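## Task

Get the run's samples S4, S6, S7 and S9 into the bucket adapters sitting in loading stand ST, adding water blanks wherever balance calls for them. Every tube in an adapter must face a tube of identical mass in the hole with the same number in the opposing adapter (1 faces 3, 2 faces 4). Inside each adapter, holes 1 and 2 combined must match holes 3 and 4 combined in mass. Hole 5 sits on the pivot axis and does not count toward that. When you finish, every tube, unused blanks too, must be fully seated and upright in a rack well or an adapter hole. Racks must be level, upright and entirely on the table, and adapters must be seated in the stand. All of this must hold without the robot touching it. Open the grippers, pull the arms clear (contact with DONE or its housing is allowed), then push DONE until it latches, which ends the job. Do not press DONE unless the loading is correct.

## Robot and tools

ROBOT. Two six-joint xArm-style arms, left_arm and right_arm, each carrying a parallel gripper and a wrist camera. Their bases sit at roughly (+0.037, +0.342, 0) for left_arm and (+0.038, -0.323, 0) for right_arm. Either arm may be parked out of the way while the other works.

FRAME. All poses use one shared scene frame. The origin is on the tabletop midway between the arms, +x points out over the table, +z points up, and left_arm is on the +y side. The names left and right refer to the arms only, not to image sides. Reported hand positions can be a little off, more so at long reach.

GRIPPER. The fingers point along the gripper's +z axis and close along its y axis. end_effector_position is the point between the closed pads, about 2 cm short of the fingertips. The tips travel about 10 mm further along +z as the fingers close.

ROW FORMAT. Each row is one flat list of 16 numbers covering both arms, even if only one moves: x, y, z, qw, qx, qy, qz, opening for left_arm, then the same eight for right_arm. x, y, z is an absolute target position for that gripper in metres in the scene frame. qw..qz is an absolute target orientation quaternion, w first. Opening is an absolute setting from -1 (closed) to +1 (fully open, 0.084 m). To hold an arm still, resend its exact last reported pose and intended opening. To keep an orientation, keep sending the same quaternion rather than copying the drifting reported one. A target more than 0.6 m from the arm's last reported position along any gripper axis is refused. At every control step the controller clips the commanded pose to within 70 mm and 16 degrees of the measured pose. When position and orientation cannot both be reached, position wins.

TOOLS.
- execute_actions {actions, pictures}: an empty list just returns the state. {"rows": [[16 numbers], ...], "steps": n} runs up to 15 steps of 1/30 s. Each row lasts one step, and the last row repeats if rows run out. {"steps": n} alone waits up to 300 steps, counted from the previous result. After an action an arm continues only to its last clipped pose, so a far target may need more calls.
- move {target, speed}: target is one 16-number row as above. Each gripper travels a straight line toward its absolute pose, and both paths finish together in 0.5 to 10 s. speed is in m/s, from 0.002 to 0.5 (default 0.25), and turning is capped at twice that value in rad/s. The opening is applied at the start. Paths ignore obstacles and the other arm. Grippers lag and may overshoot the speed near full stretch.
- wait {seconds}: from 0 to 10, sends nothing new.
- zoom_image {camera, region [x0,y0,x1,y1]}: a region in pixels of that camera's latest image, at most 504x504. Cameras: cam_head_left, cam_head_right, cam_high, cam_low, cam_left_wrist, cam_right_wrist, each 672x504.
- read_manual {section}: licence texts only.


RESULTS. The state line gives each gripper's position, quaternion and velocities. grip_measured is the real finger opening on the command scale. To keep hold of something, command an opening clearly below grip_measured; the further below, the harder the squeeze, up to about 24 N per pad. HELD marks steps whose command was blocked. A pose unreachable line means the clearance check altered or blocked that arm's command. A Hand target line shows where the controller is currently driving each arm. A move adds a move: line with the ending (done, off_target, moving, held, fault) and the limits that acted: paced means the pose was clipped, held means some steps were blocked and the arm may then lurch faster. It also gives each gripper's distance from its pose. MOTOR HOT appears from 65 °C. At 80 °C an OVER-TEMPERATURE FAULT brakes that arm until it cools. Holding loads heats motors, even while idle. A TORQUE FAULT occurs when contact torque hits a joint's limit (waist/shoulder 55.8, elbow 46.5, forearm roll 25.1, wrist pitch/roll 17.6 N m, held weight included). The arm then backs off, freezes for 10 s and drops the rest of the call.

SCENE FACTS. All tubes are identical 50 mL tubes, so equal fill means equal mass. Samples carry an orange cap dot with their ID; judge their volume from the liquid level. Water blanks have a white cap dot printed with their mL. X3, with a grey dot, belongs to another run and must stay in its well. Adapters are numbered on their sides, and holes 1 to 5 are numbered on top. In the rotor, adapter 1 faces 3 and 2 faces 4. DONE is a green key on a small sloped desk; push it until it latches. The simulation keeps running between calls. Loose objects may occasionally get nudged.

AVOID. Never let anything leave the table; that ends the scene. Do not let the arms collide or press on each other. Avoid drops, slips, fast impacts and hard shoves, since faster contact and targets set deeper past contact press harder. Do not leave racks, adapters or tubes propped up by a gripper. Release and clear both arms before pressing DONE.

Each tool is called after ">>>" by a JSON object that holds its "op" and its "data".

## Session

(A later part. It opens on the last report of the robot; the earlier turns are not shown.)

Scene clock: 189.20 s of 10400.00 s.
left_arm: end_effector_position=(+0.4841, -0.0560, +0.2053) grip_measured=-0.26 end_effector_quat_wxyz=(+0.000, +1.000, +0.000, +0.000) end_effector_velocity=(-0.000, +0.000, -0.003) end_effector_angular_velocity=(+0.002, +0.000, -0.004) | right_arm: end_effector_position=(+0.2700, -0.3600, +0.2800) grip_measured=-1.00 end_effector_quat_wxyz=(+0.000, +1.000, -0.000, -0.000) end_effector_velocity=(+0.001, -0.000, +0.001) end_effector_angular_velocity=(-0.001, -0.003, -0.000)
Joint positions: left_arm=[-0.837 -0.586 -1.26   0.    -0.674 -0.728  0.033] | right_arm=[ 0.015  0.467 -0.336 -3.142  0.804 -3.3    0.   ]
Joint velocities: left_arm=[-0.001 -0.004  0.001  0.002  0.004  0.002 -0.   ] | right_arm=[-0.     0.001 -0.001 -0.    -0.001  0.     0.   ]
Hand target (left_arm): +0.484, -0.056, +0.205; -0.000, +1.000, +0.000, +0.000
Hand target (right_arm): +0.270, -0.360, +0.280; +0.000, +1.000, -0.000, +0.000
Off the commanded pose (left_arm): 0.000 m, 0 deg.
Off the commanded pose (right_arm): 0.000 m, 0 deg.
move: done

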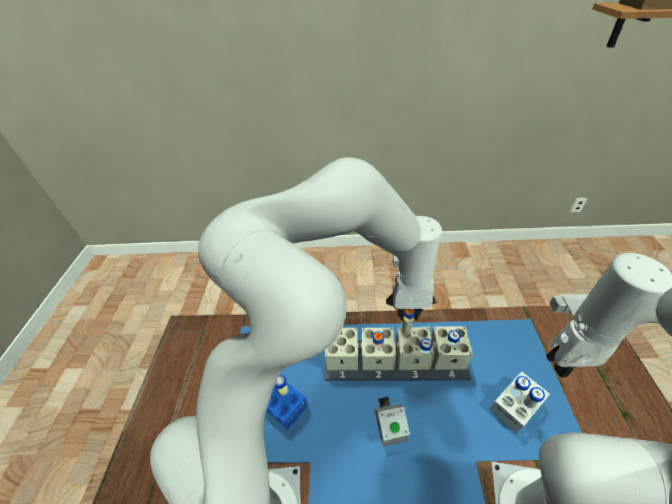

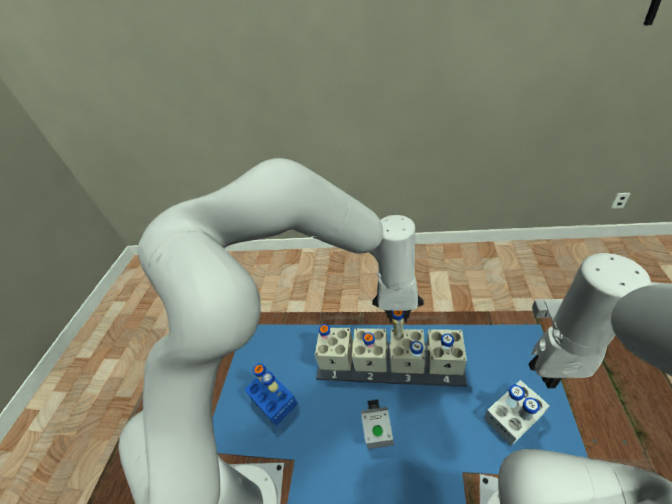

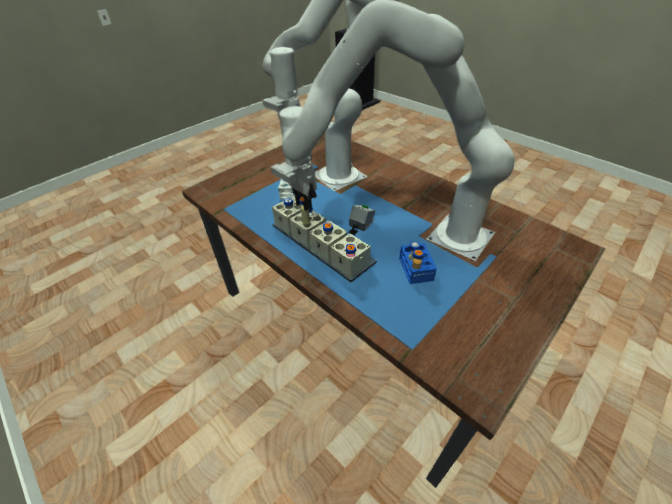

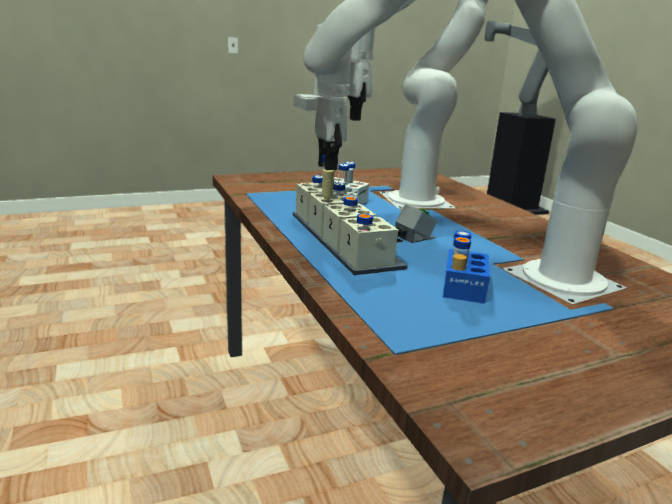

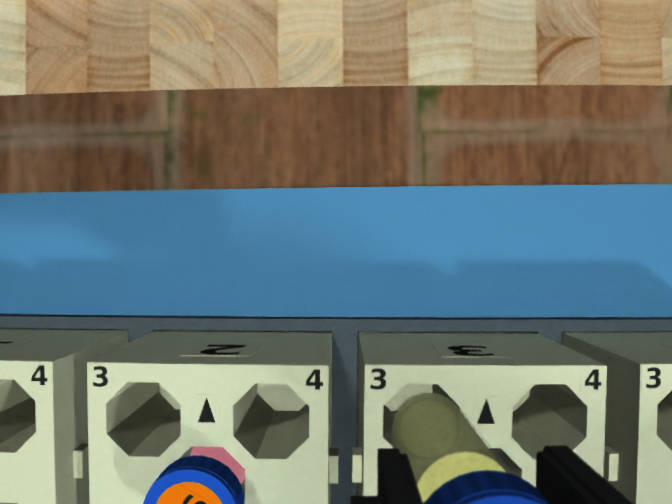

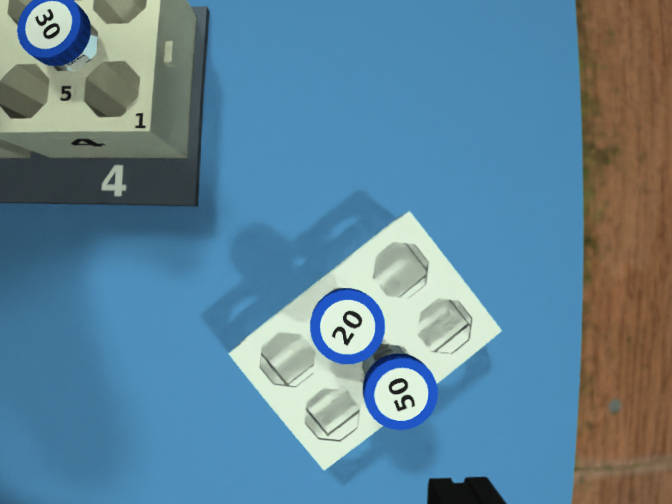

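>>> {"op": "move", "data": {"target": [0.481,-0.055,0.2,0,1,0,0,-0.45,0.27,-0.36,0.28,0,1,0,0,-1], "speed": 0.05}}

>>> {"op": "move", "data": {"target": [0.481,-0.055,0.127,0,1,0,0,-0.45,0.27,-0.36,0.28,0,1,0,0,-1], "speed": 0.05}}

>>> {"op": "execute_actions", "data": {"actions": [{"rows":[[0.481,-0.055,0.127,0,1,0,0,0.25,0.27,-0.36,0.28,0,1,0,0,-1]]}], "pictures": false}}

>>> {"op": "move", "data": {"target": [0.475,-0.055,0.2,0,1,0,0,0.25,0.27,-0.36,0.28,0,1,0,0,-1]}}

>>> {"op": "move", "data": {"target": [0.3505,0.3405,0.175,0,0.895,0.446,0,0.25,0.27,-0.36,0.28,0,1,0,0,-1]}}

Scene clock: 199.33 s of 10400.00 s.
left_arm: end_effector_position=(+0.4812, -0.0551, +0.2002) grip_measured=-0.26 end_effector_quat_wxyz=(-0.000, +1.000, +0.000, -0.000) end_effector_velocity=(-0.001, +0.001, -0.002) end_effector_angular_velocity=(-0.001, -0.000, +0.002) | right_arm: end_effector_position=(+0.2700, -0.3600, +0.2800) grip_measured=-1.00 end_effector_quat_wxyz=(-0.000, +1.000, +0.000, +0.000) end_effector_velocity=(+0.000, +0.000, +0.000) end_effector_angular_velocity=(+0.000, -0.001, -0.001)
Joint positions: left_arm=[-0.839 -0.587 -1.248  0.    -0.662 -0.73   0.033] | right_arm=[ 0.015  0.467 -0.336 -3.142  0.804 -3.3    0.   ]
Joint velocities: left_arm=[-0.     0.     0.006 -0.     0.006 -0.003  0.   ] | right_arm=[ 0.     0.001 -0.     0.001 -0.     0.001  0.   ]
Hand target (left_arm): +0.481, -0.055, +0.200; -0.000, +1.000, +0.000, +0.000
Hand target (right_arm): +0.270, -0.360, +0.280; +0.000, +1.000, -0.000, +0.000
Off the commanded pose (left_arm): 0.000 m, 0 deg.
Off the commanded pose (right_arm): 0.000 m, 0 deg.
After step 90, 6.43 s passed at rest.
move: done

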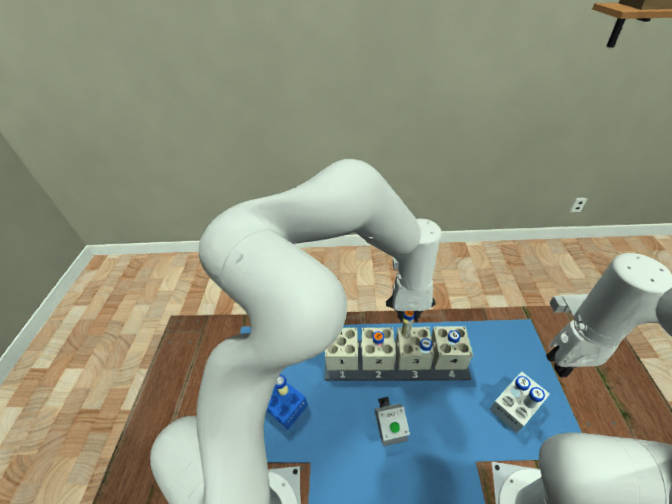

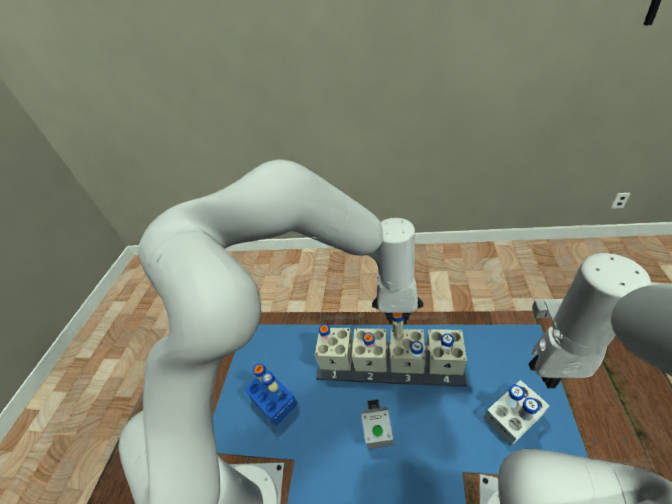

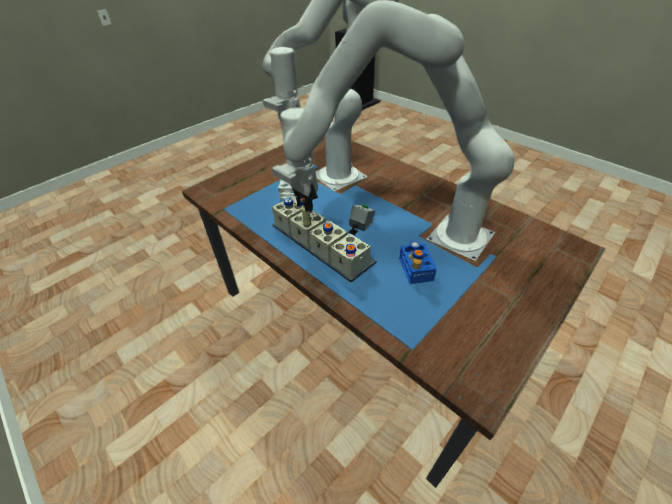

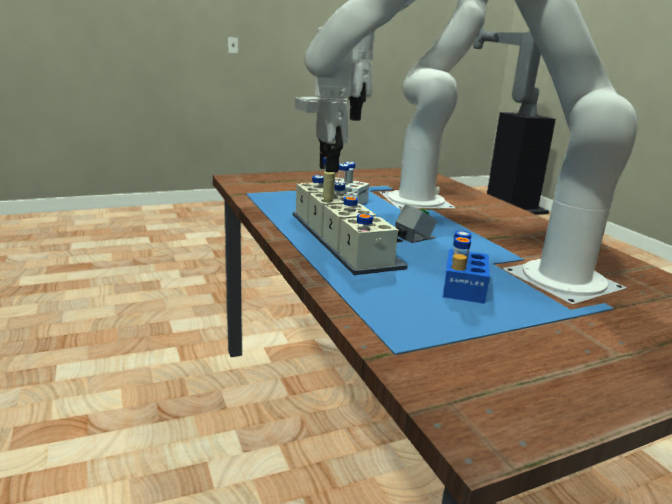

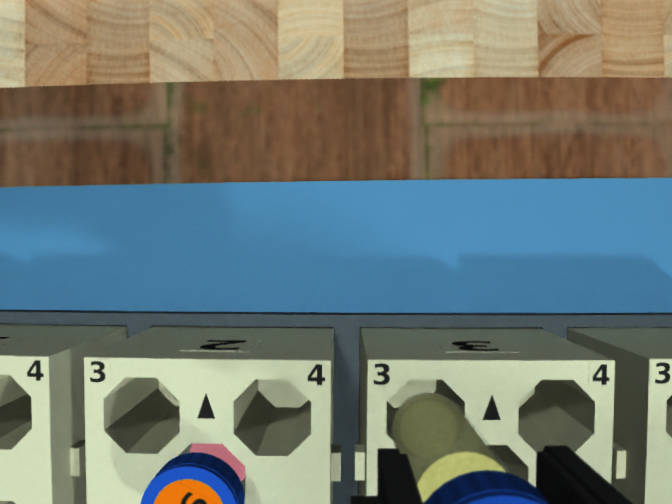

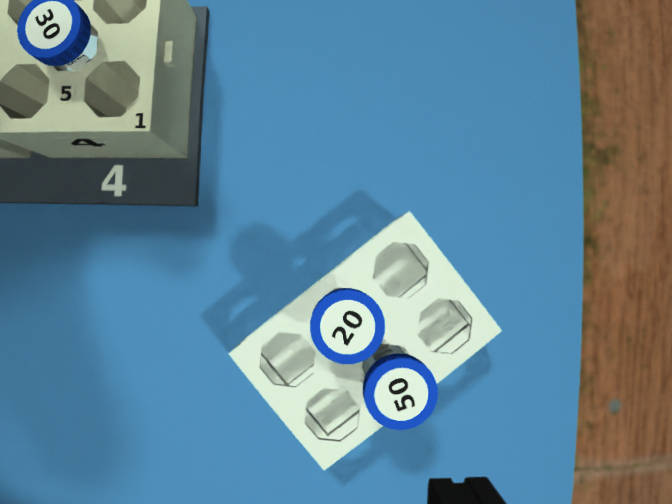

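Scene clock: 201.23 s of 10400.00 s.
left_arm: end_effector_position=(+0.4811, -0.0550, +0.1273) grip_measured=-0.26 end_effector_quat_wxyz=(-0.000, +1.000, +0.000, +0.000) end_effector_velocity=(+0.000, +0.000, -0.002) end_effector_angular_velocity=(-0.000, -0.000, -0.000) | right_arm: end_effector_position=(+0.2700, -0.3600, +0.2800) grip_measured=-1.00 end_effector_quat_wxyz=(+0.000, +1.000, +0.000, +0.000) end_effector_velocity=(-0.000, +0.000, +0.000) end_effector_angular_velocity=(+0.001, +0.001, -0.001)
Joint positions: left_arm=[-0.839 -0.698 -1.23   0.    -0.532 -0.731  0.033] | right_arm=[ 0.015  0.467 -0.336 -3.142  0.804 -3.3    0.   ]
Joint velocities: left_arm=[ 0.001 -0.004 -0.001 -0.     0.003  0.001  0.   ] | right_arm=[-0.     0.001  0.     0.001  0.001  0.     0.   ]
Hand target (left_arm): +0.481, -0.055, +0.127; -0.000, +1.000, +0.000, +0.000
Hand target (right_arm): +0.270, -0.360, +0.280; +0.000, +1.000, +0.000, -0.000
Off the commanded pose (left_arm): 0.000 m, 0 deg.
Off the commanded pose (right_arm): 0.000 m, 0 deg.
move: done

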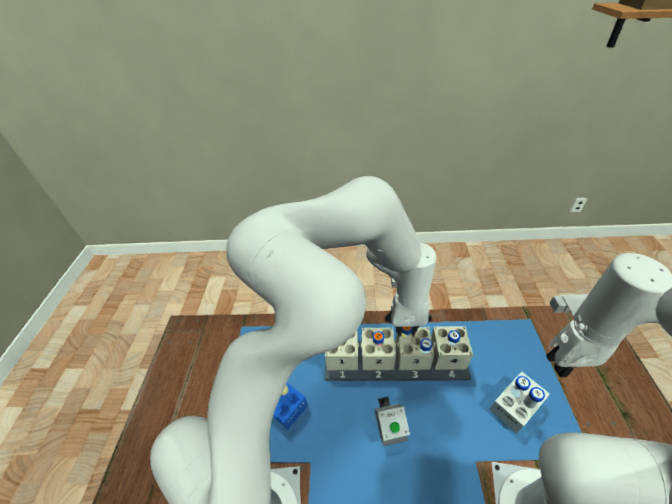

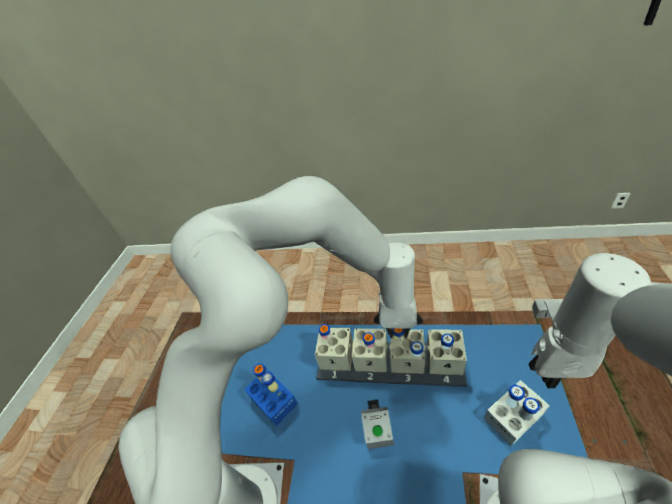

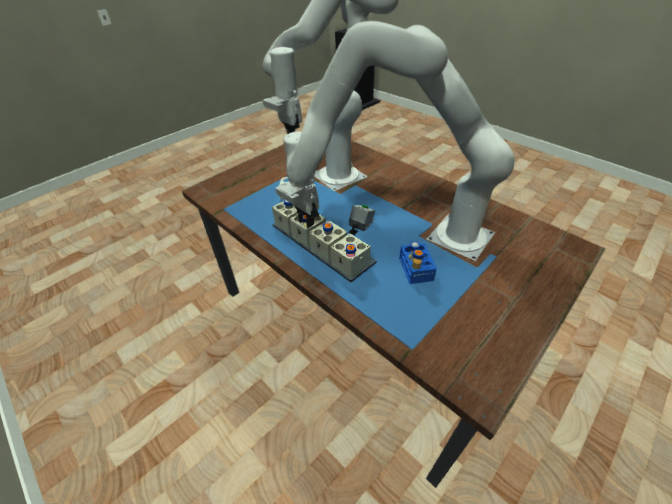

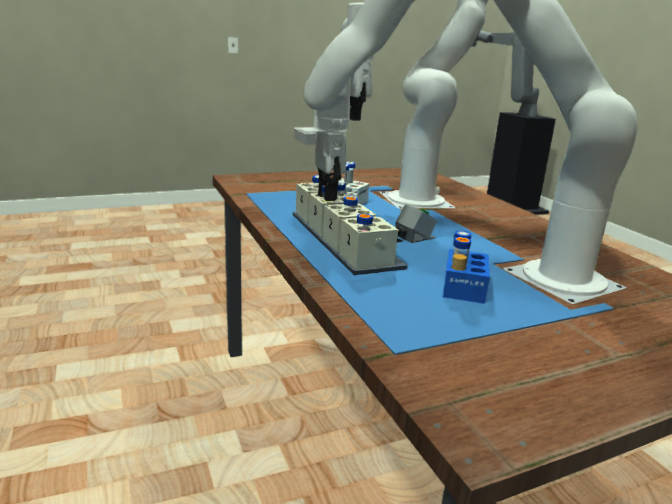

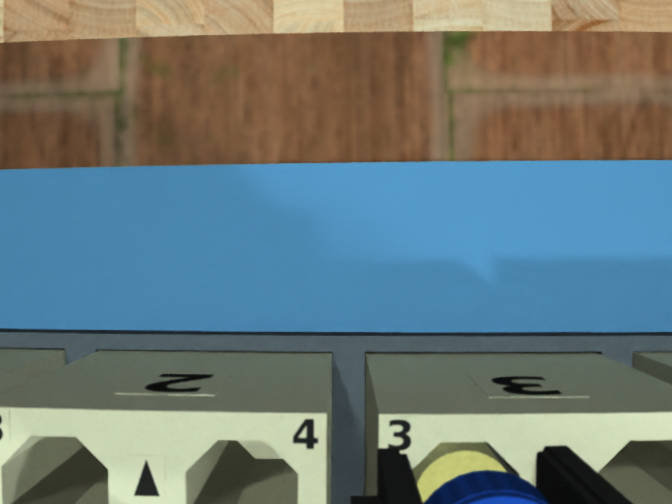

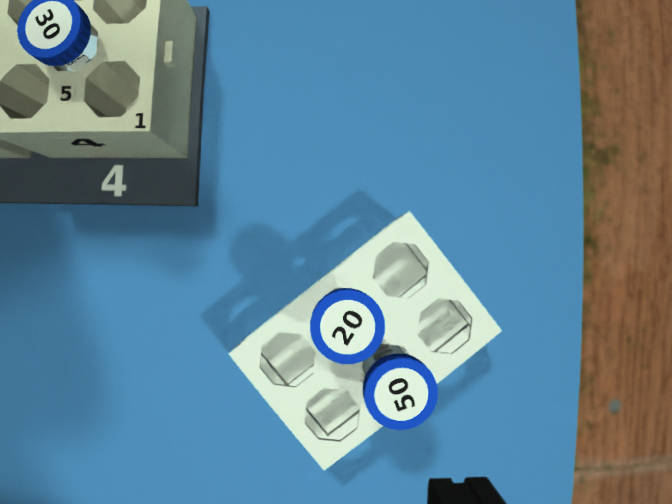

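Scene clock: 201.73 s of 10400.00 s.
left_arm: end_effector_position=(+0.4810, -0.0550, +0.1270) grip_measured=+0.24 end_effector_quat_wxyz=(-0.000, +1.000, -0.000, -0.000) end_effector_velocity=(-0.000, -0.000, +0.000) end_effector_angular_velocity=(-0.000, -0.000, +0.001) | right_arm: end_effector_position=(+0.2700, -0.3600, +0.2800) grip_measured=-1.00 end_effector_quat_wxyz=(+0.000, +1.000, +0.000, -0.000) end_effector_velocity=(+0.000, +0.000, -0.000) end_effector_angular_velocity=(+0.001, -0.001, +0.000)
Joint positions: left_arm=[-0.839 -0.698 -1.229  0.    -0.531 -0.73   0.054] | right_arm=[ 0.015  0.467 -0.336 -3.142  0.804 -3.3    0.   ]
Joint velocities: left_arm=[-0.     0.     0.    -0.    -0.    -0.001  0.001] | right_arm=[ 0.    -0.     0.     0.001 -0.001 -0.001  0.   ]
Hand target (left_arm): +0.481, -0.055, +0.127; -0.000, +1.000, +0.000, +0.000
Hand target (right_arm): +0.270, -0.360, +0.280; -0.000, +1.000, +0.000, +0.000
Off the commanded pose (left_arm): 0.000 m, 0 deg.
Off the commanded pose (right_arm): 0.000 m, 0 deg.
Steps of this call (steps 1 to 15: all 15 steps of this action). Readings (end_effector_position):
1: left_arm (+0.4811, -0.0550, +0.1272) | right_arm (+0.2700, -0.3600, +0.2800)
2: left_arm (+0.4811, -0.0550, +0.1271) | right_arm (+0.2700, -0.3600, +0.2800)
4: left_arm (+0.4810, -0.0550, +0.1271) | right_arm (+0.2700, -0.3600, +0.2800)
8: left_arm (+0.4810, -0.0550, +0.1270) | right_arm (+0.2700, -0.3600, +0.2800)
15: the state above

Scene clock: 202.97 s of 10400.00 s.
left_arm: end_effector_position=(+0.4749, -0.0549, +0.1996) grip_measured=+0.24 end_effector_quat_wxyz=(-0.000, +1.000, -0.000, -0.000) end_effector_velocity=(-0.000, -0.000, +0.002) end_effector_angular_velocity=(-0.000, +0.000, +0.000) | right_arm: end_effector_position=(+0.2700, -0.3600, +0.2800) grip_measured=-1.00 end_effector_quat_wxyz=(+0.000, +1.000, +0.000, +0.000) end_effector_velocity=(-0.001, -0.000, -0.001) end_effector_angular_velocity=(-0.000, +0.002, +0.001)
Joint positions: left_arm=[-0.845 -0.578 -1.232 -0.    -0.655 -0.737  0.054] | right_arm=[ 0.015  0.467 -0.336 -3.142  0.804 -3.3    0.   ]
Joint velocities: left_arm=[-0.     0.003 -0.001 -0.001 -0.004  0.    -0.   ] | right_arm=[-0.    -0.001  0.001 -0.001  0.001 -0.001  0.   ]
Hand target (left_arm): +0.475, -0.055, +0.200; +0.000, +1.000, -0.000, -0.000
Hand target (right_arm): +0.270, -0.360, +0.280; -0.000, +1.000, +0.000, +0.000
Off the commanded pose (left_arm): 0.000 m, 0 deg.
Off the commanded pose (right_arm): 0.000 m, 0 deg.
move: done

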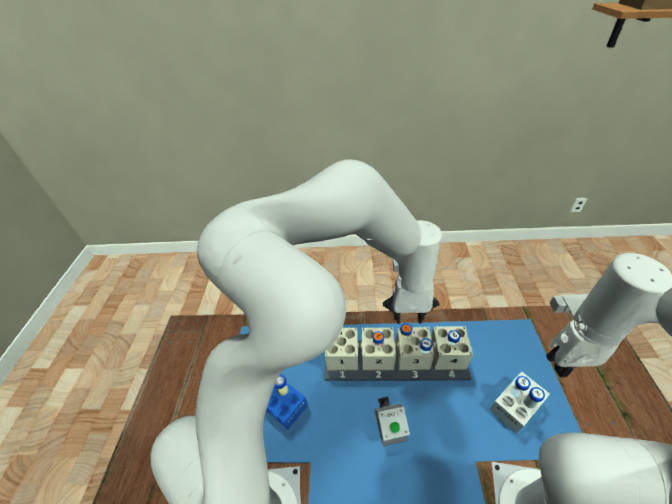

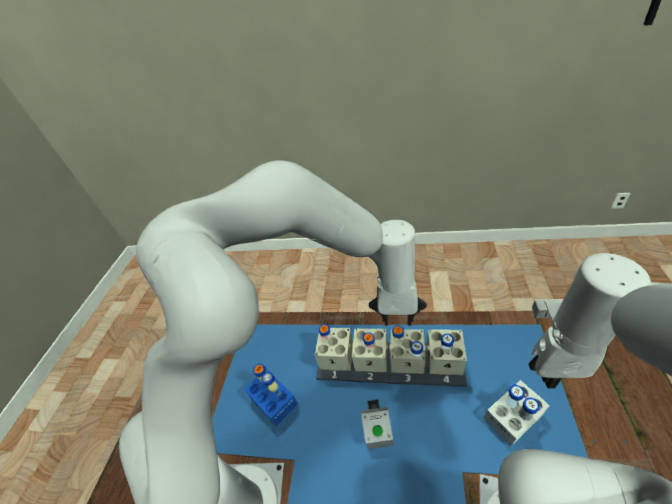

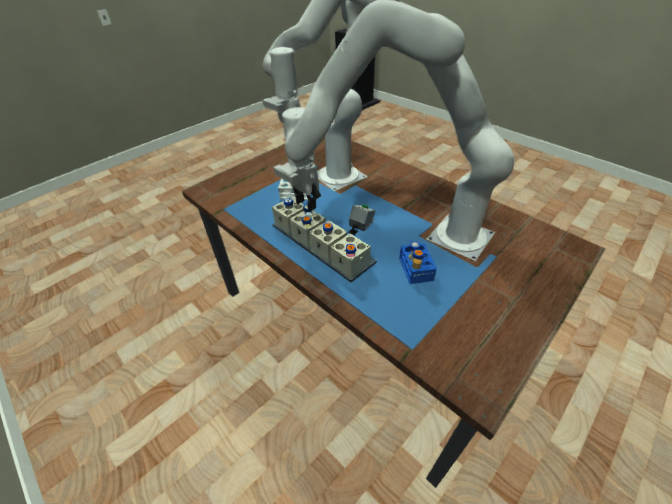

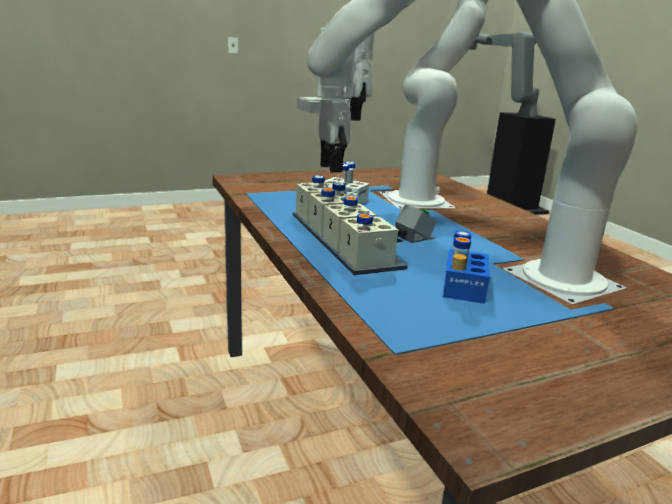

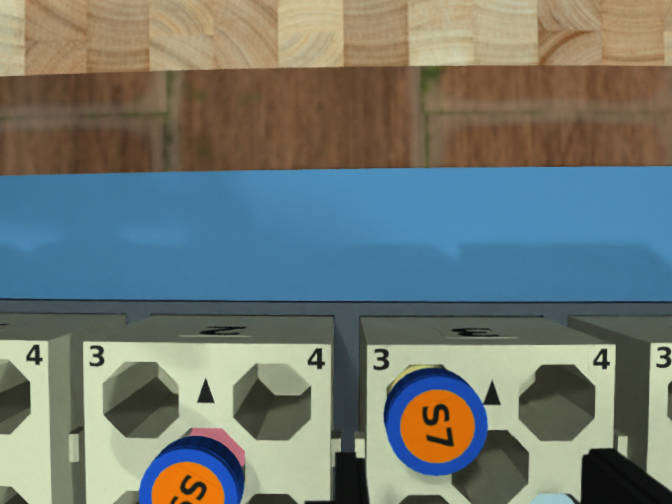

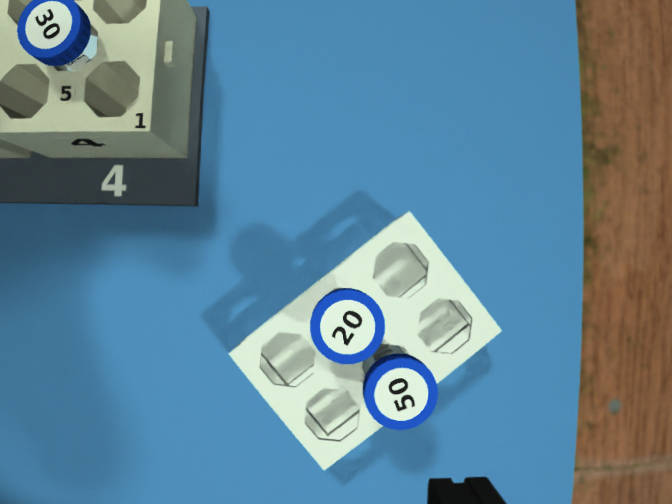

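Scene clock: 205.50 s of 10400.00 s.
left_arm: end_effector_position=(+0.3503, +0.3404, +0.1746) grip_measured=+0.24 end_effector_quat_wxyz=(-0.001, +0.895, +0.446, +0.001) end_effector_velocity=(-0.001, +0.003, -0.000) end_effector_angular_velocity=(-0.002, +0.001, +0.006) | right_arm: end_effector_position=(+0.2700, -0.3600, +0.2800) grip_measured=-1.00 end_effector_quat_wxyz=(-0.000, +1.000, +0.000, +0.000) end_effector_velocity=(+0.000, +0.000, -0.000) end_effector_angular_velocity=(-0.000, -0.000, +0.000)
Joint positions: left_arm=[-0.117 -0.025 -0.422  0.006 -0.396 -0.938  0.054] | right_arm=[ 0.015  0.467 -0.336 -3.142  0.804 -3.3    0.   ]
Joint velocities: left_arm=[ 0.01   0.001  0.001 -0.005 -0.001  0.008  0.   ] | right_arm=[ 0.001 -0.001 -0.    -0.    -0.001  0.     0.   ]
Hand target (left_arm): +0.350, +0.341, +0.175; -0.001, +0.895, +0.446, +0.001
Hand target (right_arm): +0.270, -0.360, +0.280; -0.000, +1.000, +0.000, +0.000
Off the commanded pose (left_arm): 0.000 m, 0 deg.
Off the commanded pose (right_arm): 0.000 m, 0 deg.
move: done

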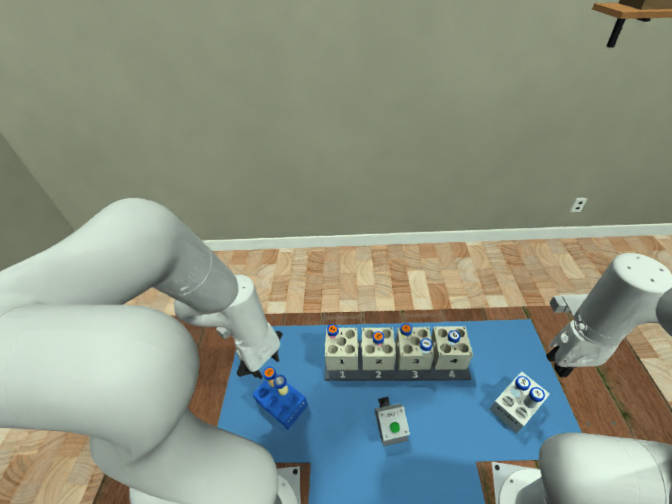

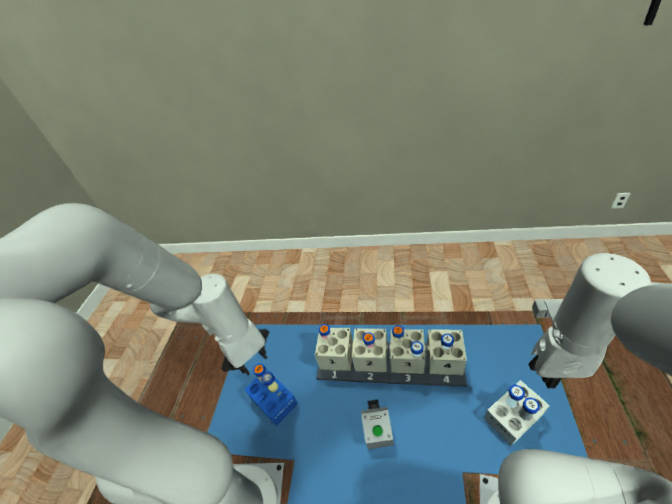

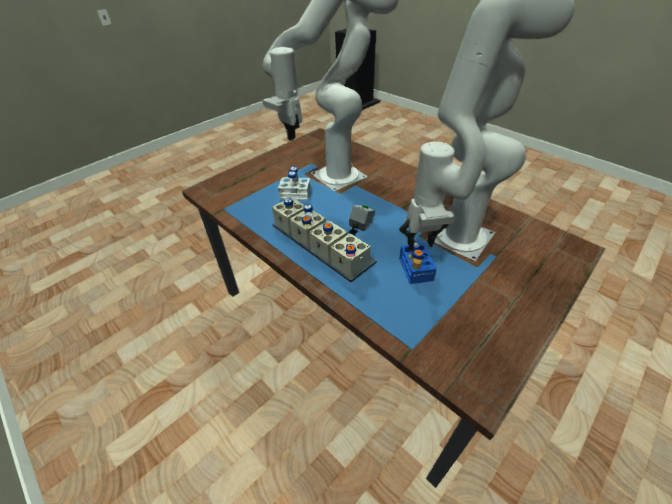

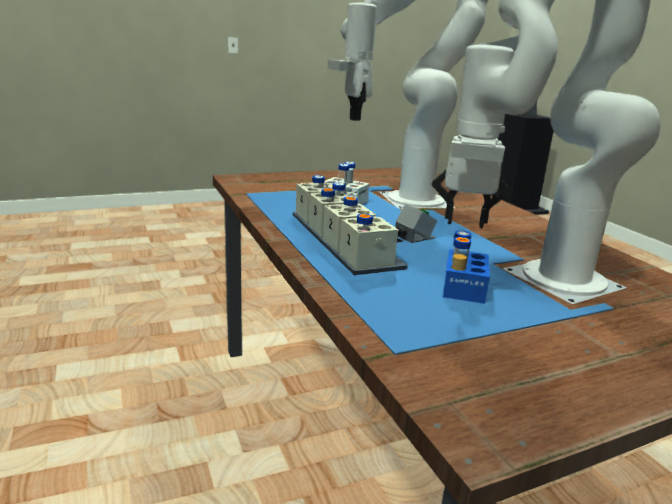

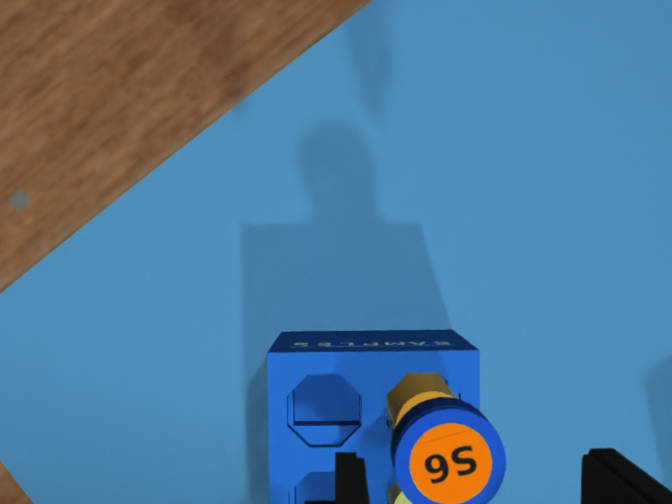

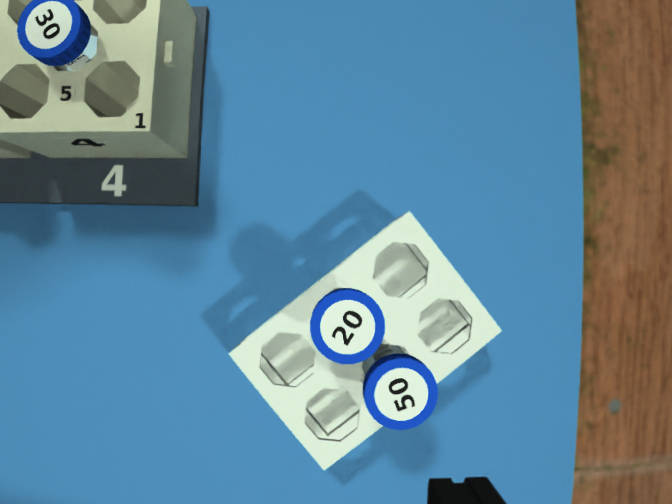

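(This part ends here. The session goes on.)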